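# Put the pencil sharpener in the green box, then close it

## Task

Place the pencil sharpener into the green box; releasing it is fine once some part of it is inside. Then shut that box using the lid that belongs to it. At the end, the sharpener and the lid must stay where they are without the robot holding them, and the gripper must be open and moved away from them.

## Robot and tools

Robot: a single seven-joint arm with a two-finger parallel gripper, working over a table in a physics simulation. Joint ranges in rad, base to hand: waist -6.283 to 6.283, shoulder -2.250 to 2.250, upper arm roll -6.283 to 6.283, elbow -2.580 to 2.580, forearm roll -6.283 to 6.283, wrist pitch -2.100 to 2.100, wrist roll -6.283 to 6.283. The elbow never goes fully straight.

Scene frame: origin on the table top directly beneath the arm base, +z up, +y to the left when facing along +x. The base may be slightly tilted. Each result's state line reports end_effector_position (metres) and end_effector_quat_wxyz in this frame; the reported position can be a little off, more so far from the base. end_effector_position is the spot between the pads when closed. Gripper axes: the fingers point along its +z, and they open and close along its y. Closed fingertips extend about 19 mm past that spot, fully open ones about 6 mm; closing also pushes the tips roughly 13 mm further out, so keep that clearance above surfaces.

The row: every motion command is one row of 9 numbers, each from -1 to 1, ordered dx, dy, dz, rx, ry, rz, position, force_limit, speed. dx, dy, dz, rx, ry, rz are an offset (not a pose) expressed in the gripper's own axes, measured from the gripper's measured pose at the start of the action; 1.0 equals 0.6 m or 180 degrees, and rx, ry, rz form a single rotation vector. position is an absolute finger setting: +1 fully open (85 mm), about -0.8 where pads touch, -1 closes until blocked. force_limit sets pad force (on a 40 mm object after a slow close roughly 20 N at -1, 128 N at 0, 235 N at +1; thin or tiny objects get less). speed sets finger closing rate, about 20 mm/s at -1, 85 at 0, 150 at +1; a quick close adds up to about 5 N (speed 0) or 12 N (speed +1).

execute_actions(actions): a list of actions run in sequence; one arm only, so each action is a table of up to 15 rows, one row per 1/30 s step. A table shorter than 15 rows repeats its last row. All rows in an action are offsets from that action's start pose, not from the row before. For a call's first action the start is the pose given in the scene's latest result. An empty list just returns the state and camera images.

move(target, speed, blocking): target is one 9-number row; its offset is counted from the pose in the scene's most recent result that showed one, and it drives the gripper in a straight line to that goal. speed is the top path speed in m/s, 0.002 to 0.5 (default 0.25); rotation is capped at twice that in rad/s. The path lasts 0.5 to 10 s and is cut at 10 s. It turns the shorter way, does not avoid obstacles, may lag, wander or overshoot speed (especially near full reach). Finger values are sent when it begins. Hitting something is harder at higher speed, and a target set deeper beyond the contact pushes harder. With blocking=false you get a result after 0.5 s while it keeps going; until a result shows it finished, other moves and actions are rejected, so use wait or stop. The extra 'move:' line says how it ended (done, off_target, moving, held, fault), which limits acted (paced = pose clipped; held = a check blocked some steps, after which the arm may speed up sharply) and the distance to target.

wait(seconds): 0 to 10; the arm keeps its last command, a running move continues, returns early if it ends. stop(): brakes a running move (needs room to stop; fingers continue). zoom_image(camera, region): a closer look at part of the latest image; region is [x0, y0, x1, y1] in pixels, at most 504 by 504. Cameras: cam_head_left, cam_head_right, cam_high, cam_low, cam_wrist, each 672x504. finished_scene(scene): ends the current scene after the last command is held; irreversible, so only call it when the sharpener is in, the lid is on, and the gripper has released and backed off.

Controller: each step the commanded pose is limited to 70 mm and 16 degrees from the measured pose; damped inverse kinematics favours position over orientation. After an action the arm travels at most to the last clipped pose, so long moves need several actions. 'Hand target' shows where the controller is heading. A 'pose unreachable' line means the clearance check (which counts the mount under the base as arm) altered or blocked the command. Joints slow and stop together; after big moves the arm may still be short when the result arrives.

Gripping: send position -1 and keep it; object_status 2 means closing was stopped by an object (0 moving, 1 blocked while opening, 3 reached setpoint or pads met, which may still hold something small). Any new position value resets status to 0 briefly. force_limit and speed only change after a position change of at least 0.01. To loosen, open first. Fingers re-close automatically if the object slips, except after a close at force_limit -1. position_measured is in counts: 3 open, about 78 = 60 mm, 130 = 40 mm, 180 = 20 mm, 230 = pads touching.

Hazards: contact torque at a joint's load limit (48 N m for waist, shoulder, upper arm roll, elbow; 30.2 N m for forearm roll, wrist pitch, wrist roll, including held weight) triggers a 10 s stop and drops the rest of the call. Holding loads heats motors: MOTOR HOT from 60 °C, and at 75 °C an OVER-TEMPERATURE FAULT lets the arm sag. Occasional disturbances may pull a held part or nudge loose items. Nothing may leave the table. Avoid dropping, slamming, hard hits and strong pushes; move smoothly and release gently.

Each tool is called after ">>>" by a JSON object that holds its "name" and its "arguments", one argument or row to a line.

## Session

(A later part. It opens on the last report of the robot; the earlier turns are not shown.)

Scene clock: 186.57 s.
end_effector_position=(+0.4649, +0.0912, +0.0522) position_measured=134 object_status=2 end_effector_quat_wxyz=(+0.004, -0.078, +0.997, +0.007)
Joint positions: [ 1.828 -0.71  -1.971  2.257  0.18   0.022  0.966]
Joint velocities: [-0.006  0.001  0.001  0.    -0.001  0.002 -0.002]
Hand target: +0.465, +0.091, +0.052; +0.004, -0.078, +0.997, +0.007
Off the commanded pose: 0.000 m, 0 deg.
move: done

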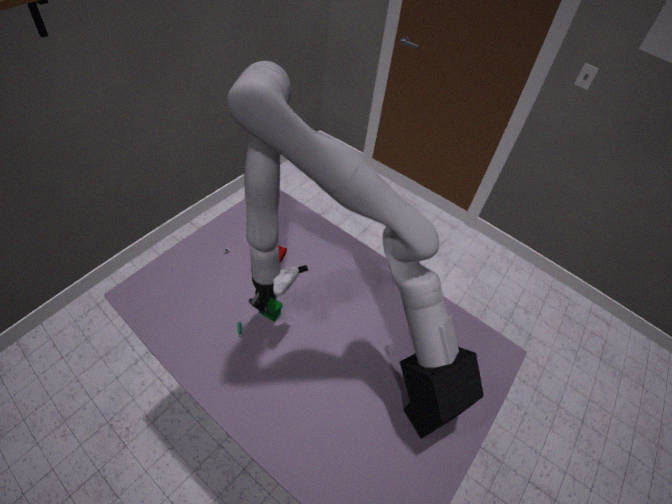

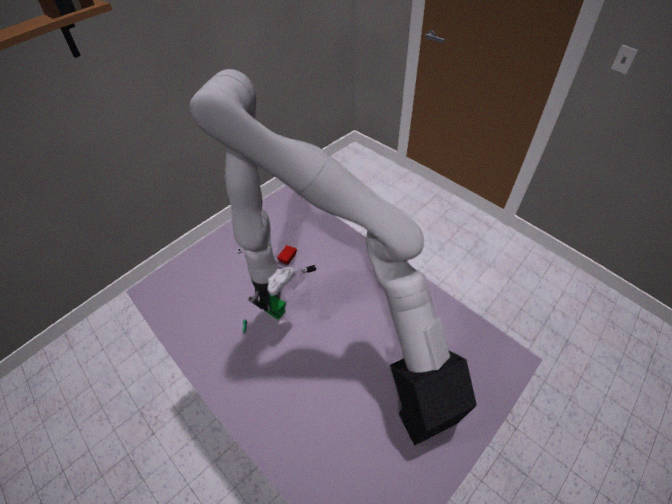

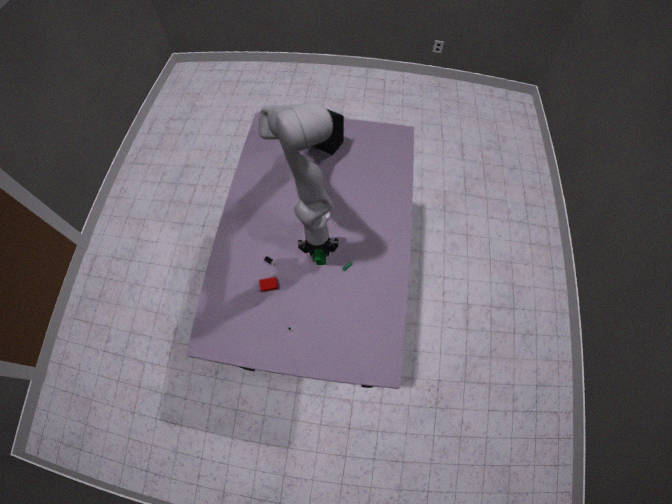

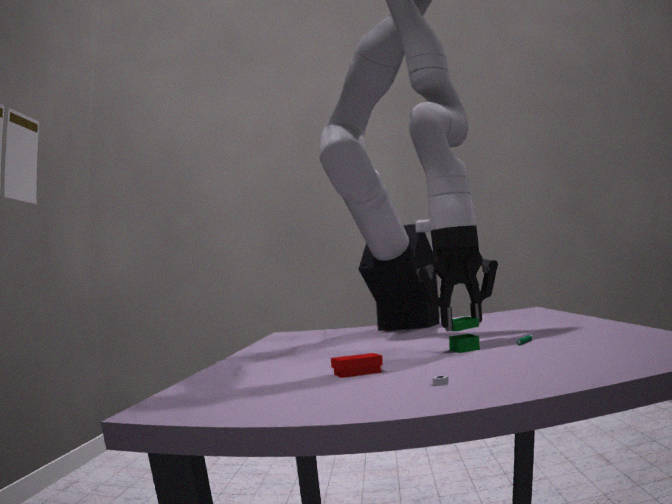

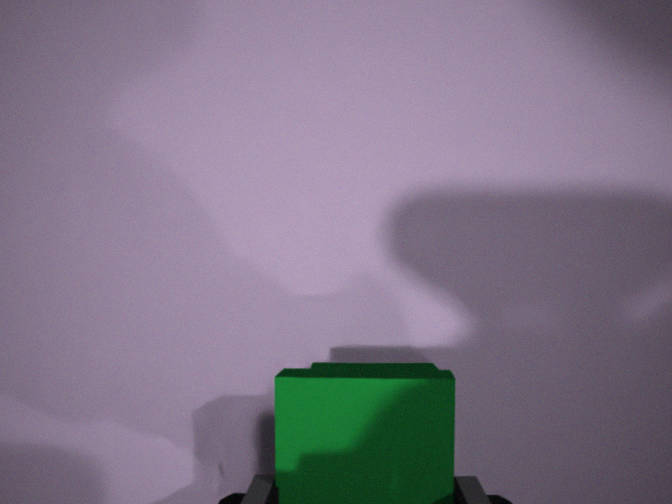

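>>> {"name": "move", "arguments": {
  "target": [0,0.005,0.02,0,0,0,-1,-0.6,-0.5],
  "speed": 0.01
}}

>>> {"name": "zoom_image", "arguments": {
  "camera": "cam_low",
  "region": [400, 290, 530, 370]
}}

Scene clock: 192.27 s.
end_effector_position=(+0.4646, +0.0944, +0.0403) position_measured=134 object_status=2 end_effector_quat_wxyz=(+0.004, -0.078, +0.997, +0.007)
Joint positions: [ 1.873 -0.734 -2.006  2.249  0.176 -0.008  0.962]
Joint velocities: [ 0.003 -0.001 -0.001 -0.001  0.001 -0.001  0.   ]
Hand target: +0.465, +0.094, +0.040; +0.004, -0.078, +0.997, +0.007
Off the commanded pose: 0.000 m, 0 deg.
move: done

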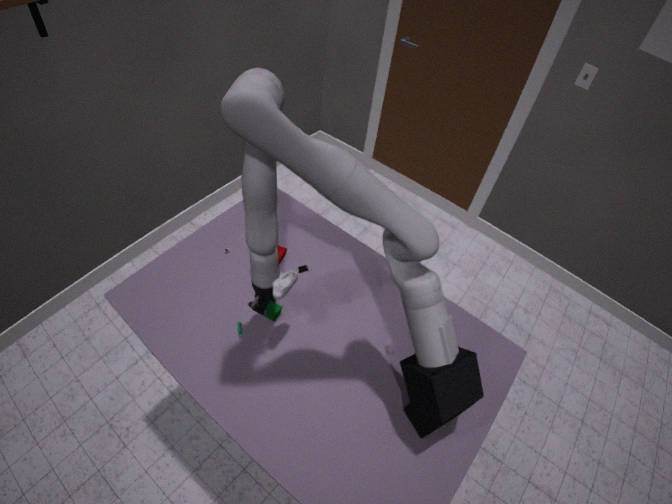

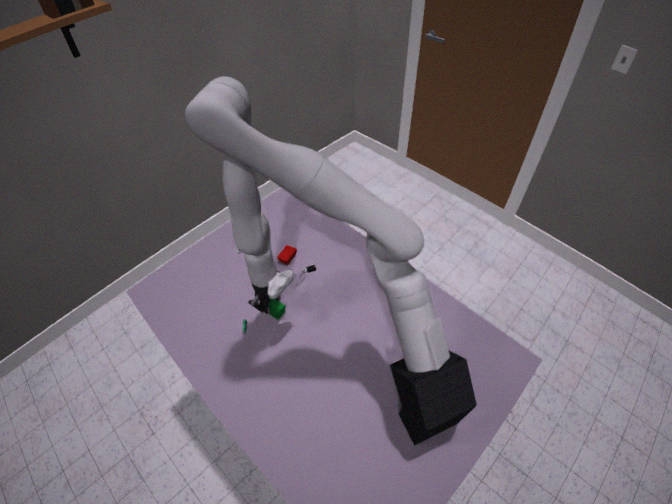

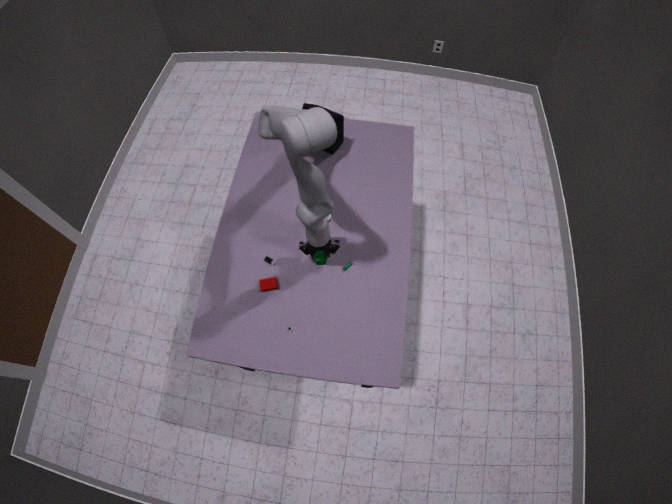

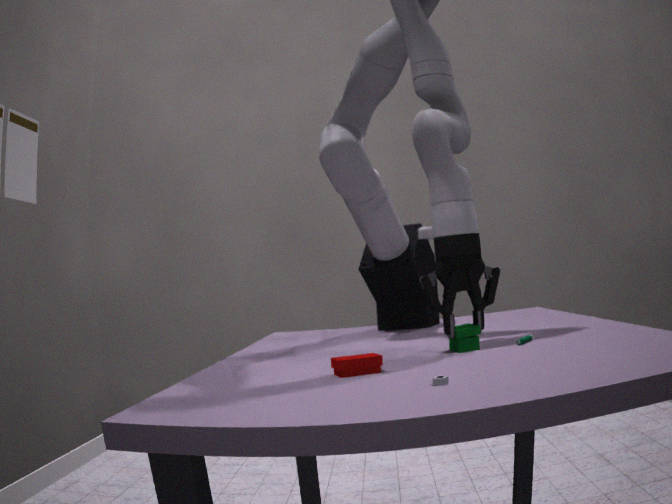

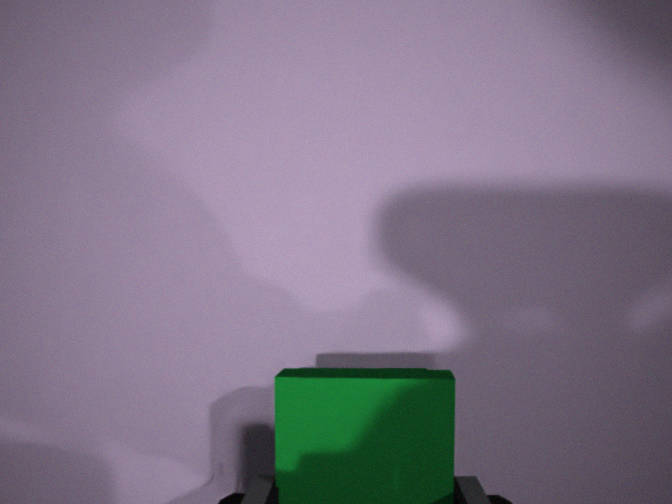

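Region (400, 290, 530, 370) of cam_low's 672x504 image, scaled by 3.877, with more detail than that image has; it fills the top 310 rows of this view, and the rest is white.

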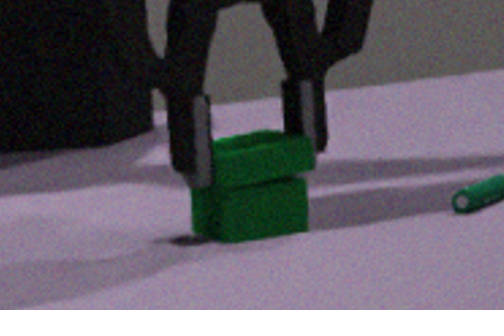

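Looks centred. Lower.

>>> {"name": "move", "arguments": {
  "target": [0,0,0.018,0,0,0,-1,-0.6,-0.5],
  "speed": 0.008
}}

>>> {"name": "zoom_image", "arguments": {
  "camera": "cam_low",
  "region": [400, 290, 530, 370]
}}

Scene clock: 196.90 s.
end_effector_position=(+0.4647, +0.0947, +0.0296) position_measured=134 object_status=2 end_effector_quat_wxyz=(+0.005, -0.079, +0.997, +0.007)
Joint positions: [ 1.915 -0.751 -2.033  2.244  0.177 -0.037  0.962]
Joint velocities: [ 0.003 -0.003 -0.001  0.001  0.    -0.001  0.001]
Hand target: +0.465, +0.095, +0.030; +0.005, -0.078, +0.997, +0.007
Off the commanded pose: 0.000 m, 0 deg.
move: done

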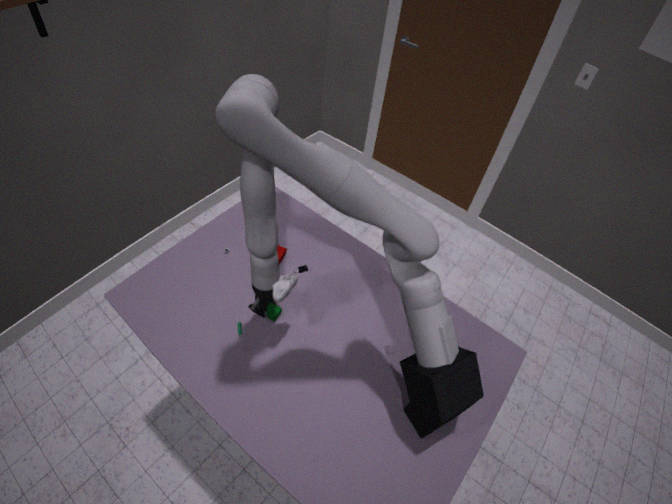

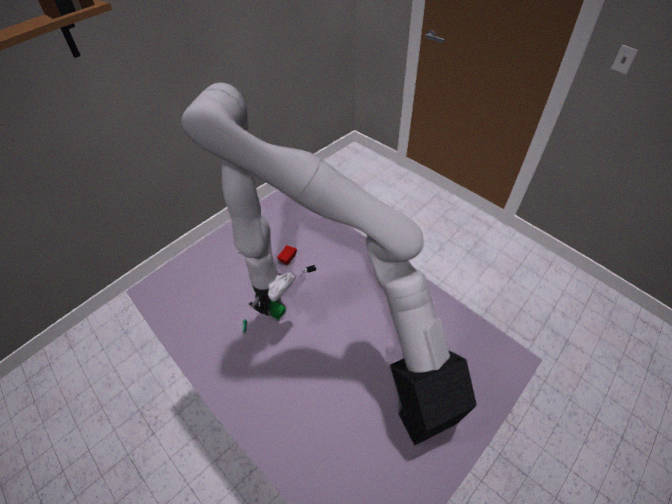

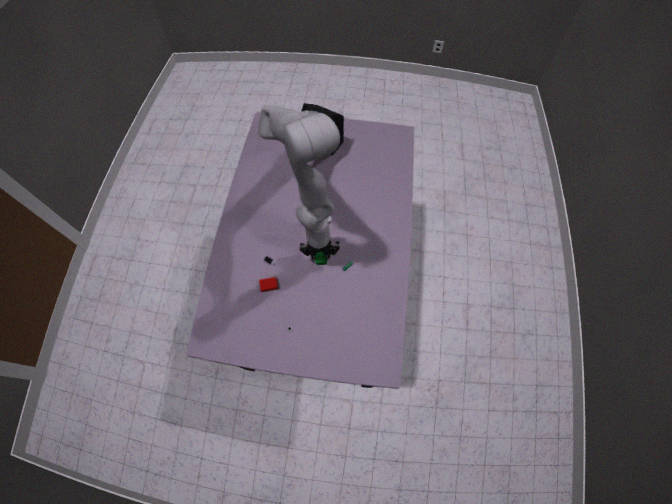

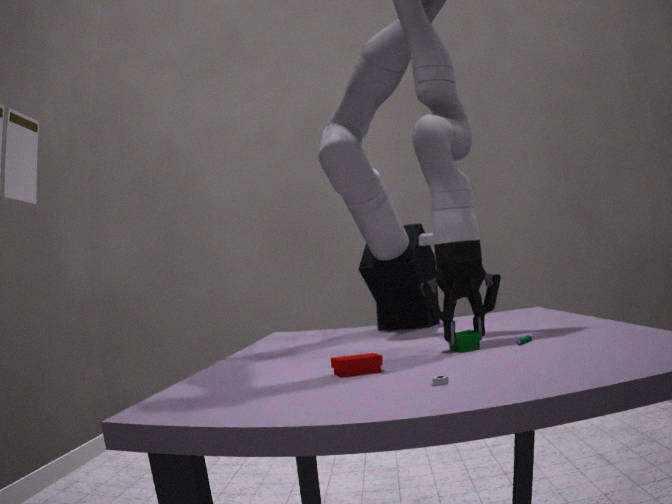

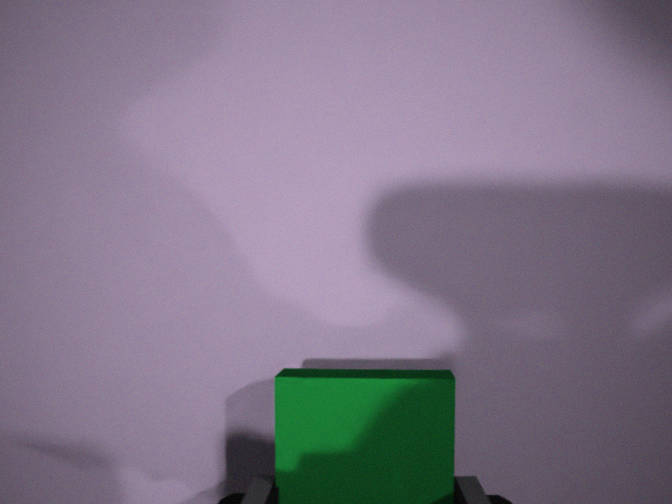

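Region (400, 290, 530, 370) of cam_low's 672x504 image, scaled by 3.877, with more detail than that image has; it fills the top 310 rows of this view, and the rest is white.

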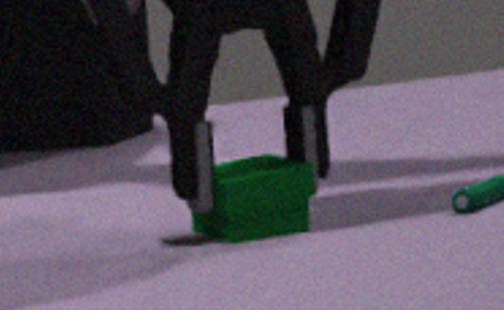

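On. Go 3 mm more, release, lift.

>>> {"name": "move", "arguments": {
  "target": [0,0,0.005,0,0,0,-1,-0.6,-0.5],
  "speed": 0.005
}}

>>> {"name": "execute_actions", "arguments": {
  "actions": [
    [[0,0,0,0,0,0,0.3,0,-0.5]],
    [[0,0,0,0,0,0,0.3,0,-0.5]],
    [[0,0,0,0,0,0,0.3,0,-0.5]]
  ]
}}

>>> {"name": "move", "arguments": {
  "target": [0,0,-0.15,0,0,0,0.3,0,-0.5],
  "speed": 0.06
}}

>>> {"name": "zoom_image", "arguments": {
  "camera": "cam_low",
  "region": [400, 290, 530, 370]
}}

Scene clock: 203.57 s.
end_effector_position=(+0.4648, +0.0946, +0.0273) position_measured=134 object_status=2 end_effector_quat_wxyz=(+0.005, -0.078, +0.997, +0.007)
Joint positions: [ 1.924 -0.754 -2.039  2.243  0.177 -0.044  0.962]
Joint velocities: [ 0.001  0.001  0.001 -0.001  0.    -0.001 -0.002]
Hand target: +0.465, +0.095, +0.027; +0.005, -0.079, +0.997, +0.007
Off the commanded pose: 0.001 m, 0 deg.
move: done

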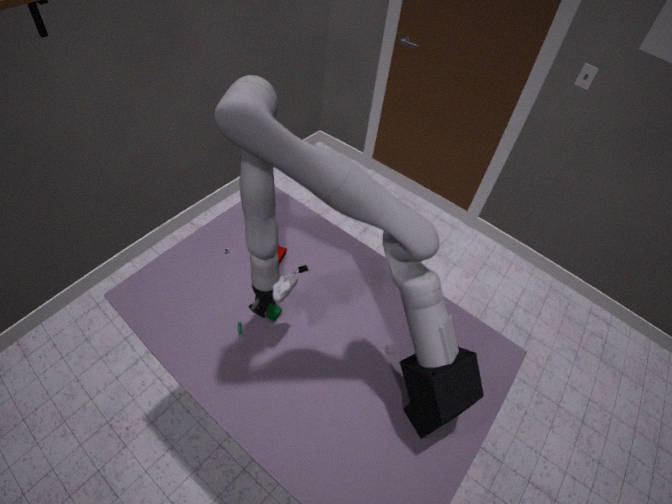

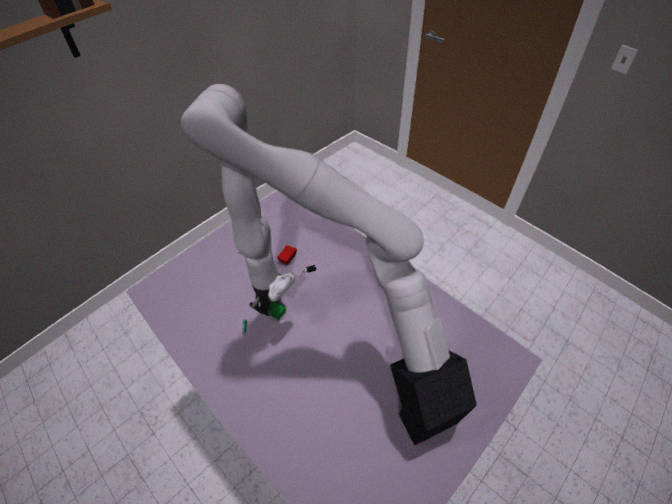

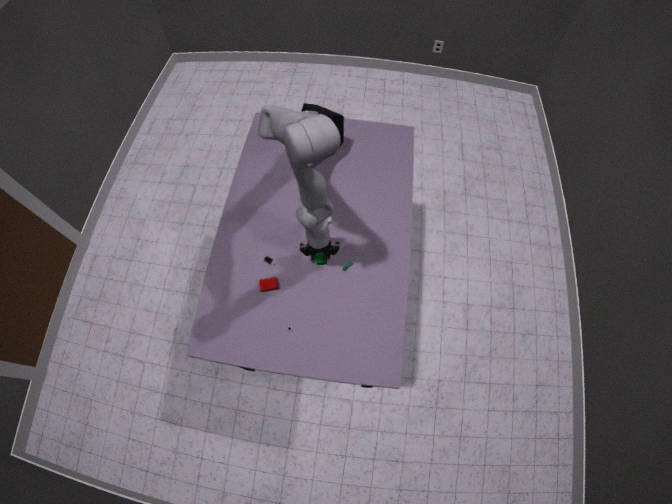

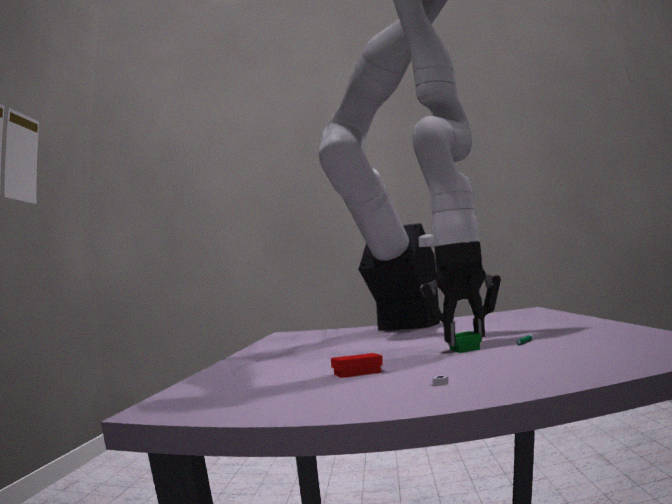

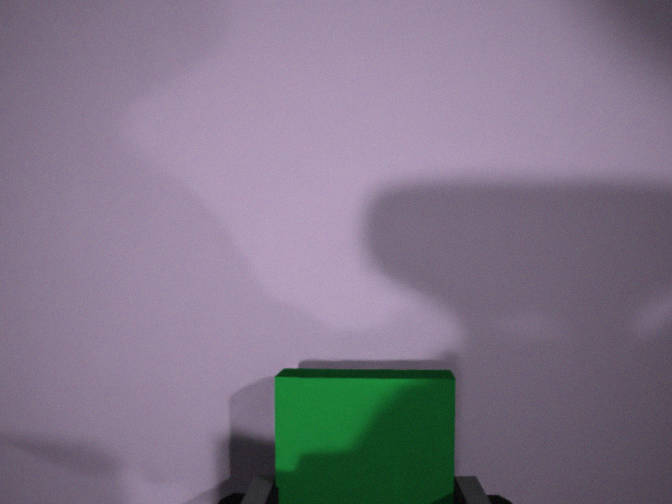

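Scene clock: 205.07 s.
end_effector_position=(+0.4648, +0.0946, +0.0273) position_measured=91 object_status=3 end_effector_quat_wxyz=(+0.005, -0.078, +0.997, +0.007)
Joint positions: [ 1.924 -0.754 -2.039  2.243  0.177 -0.044  0.962]
Joint velocities: [-0.    -0.001  0.     0.001 -0.001 -0.001 -0.002]
Hand target: +0.465, +0.095, +0.027; +0.005, -0.078, +0.997, +0.007
Off the commanded pose: 0.000 m, 0 deg.

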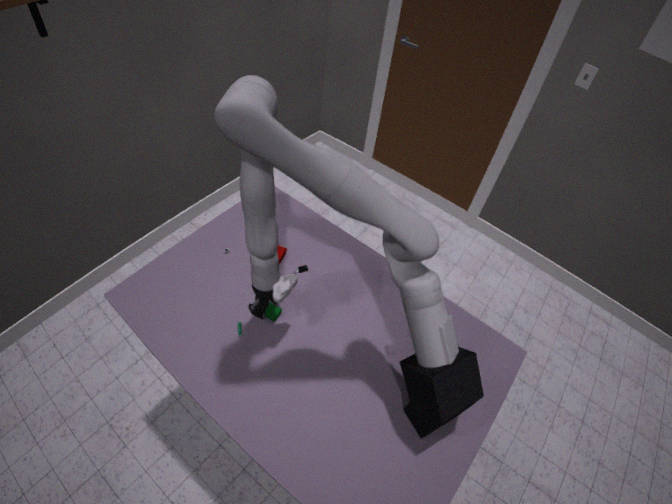

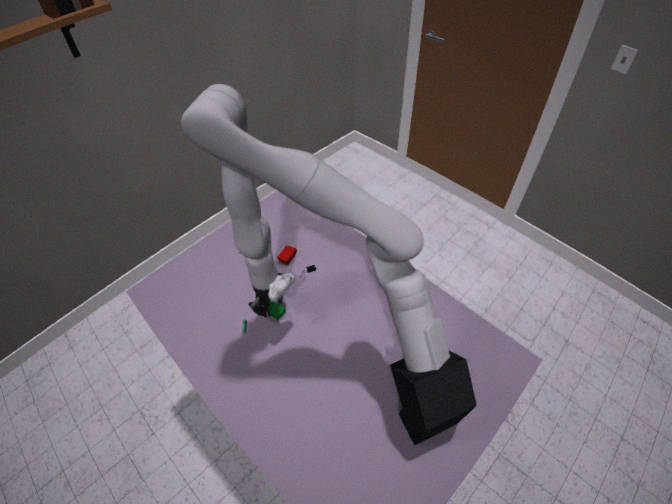

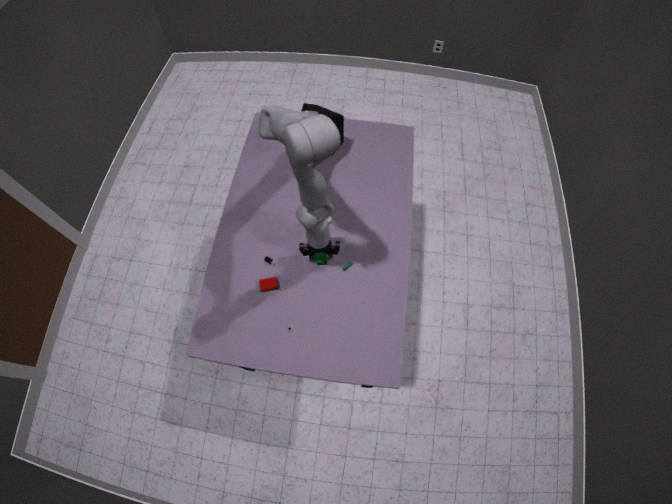

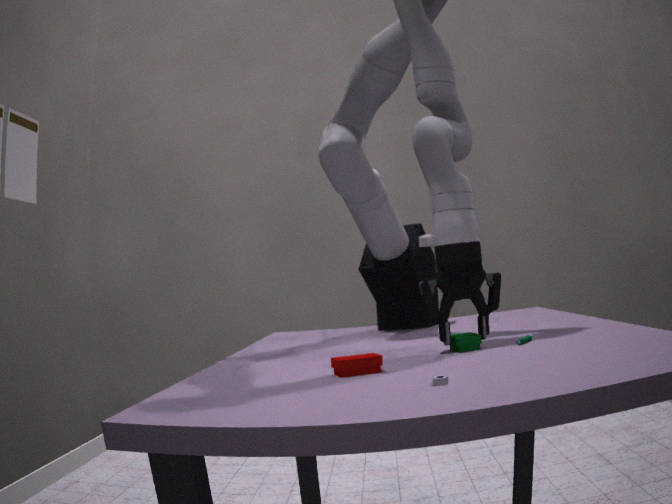

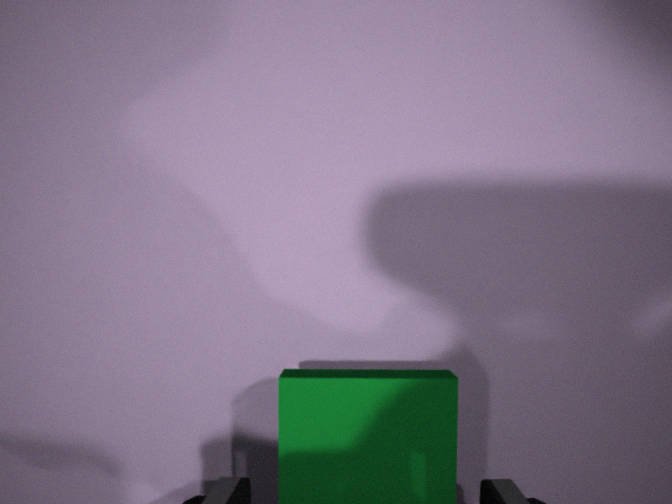

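Scene clock: 206.93 s.
end_effector_position=(+0.4638, +0.0931, +0.1169) position_measured=91 object_status=3 end_effector_quat_wxyz=(+0.004, -0.078, +0.997, +0.007)
Joint positions: [ 1.528 -0.635 -1.776  2.252  0.183  0.231  0.948]
Joint velocities: [-0.011  0.002  0.002  0.    -0.001  0.001 -0.001]
Hand target: +0.464, +0.094, +0.117; +0.004, -0.078, +0.997, +0.008
Off the commanded pose: 0.000 m, 0 deg.
move: done

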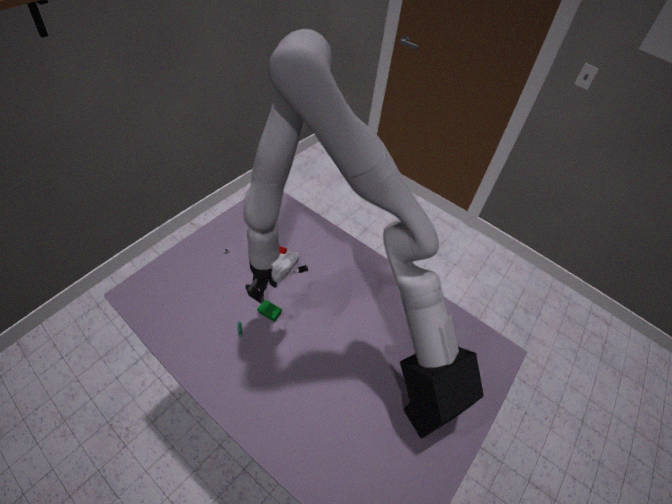

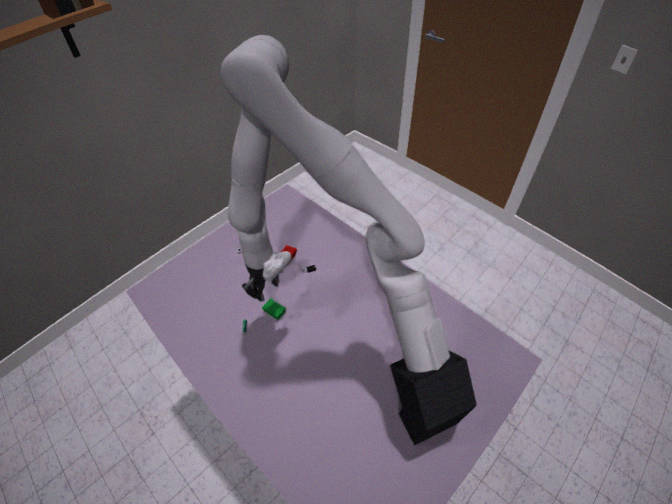

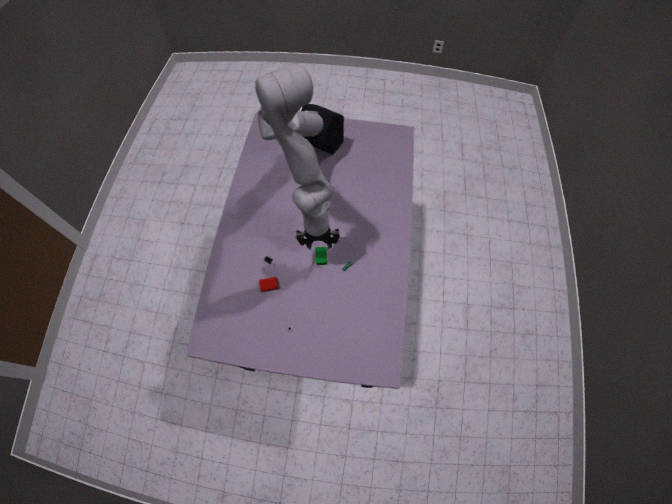

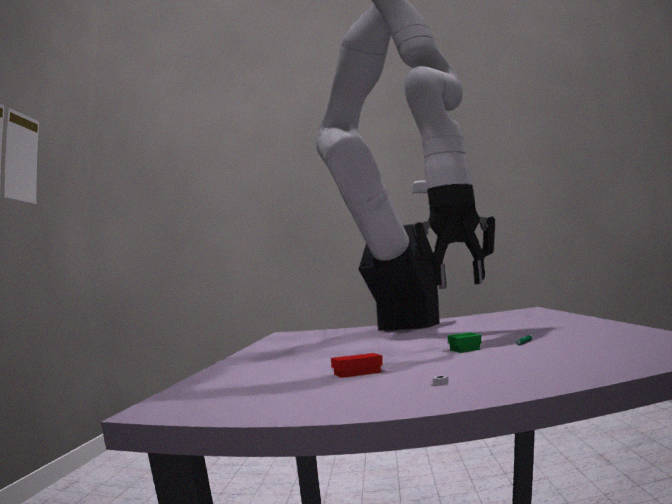

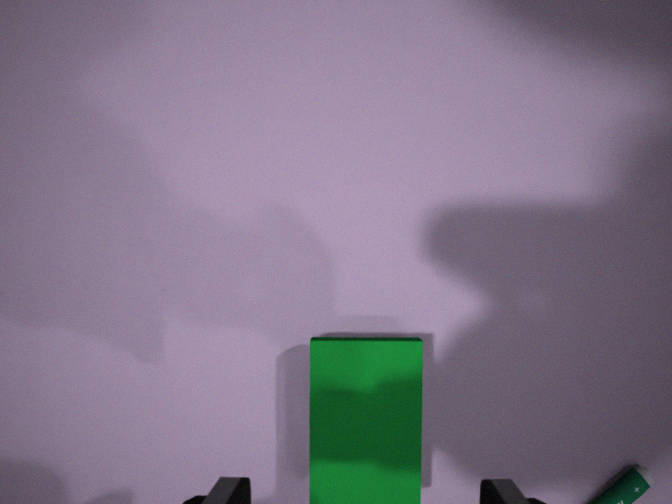

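Region (400, 290, 530, 370) of cam_low's 672x504 image, scaled by 3.877, with more detail than that image has; it fills the top 310 rows of this view, and the rest is white.

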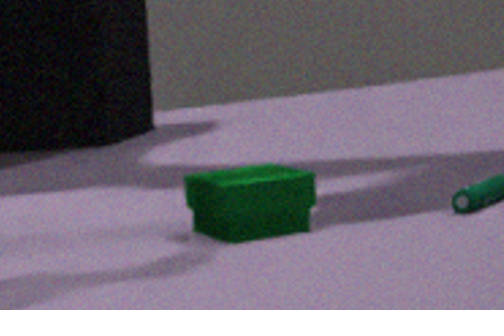

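>>> {"name": "finished_scene", "arguments": {
  "scene": 2
}}

The scene is finished: the task was done.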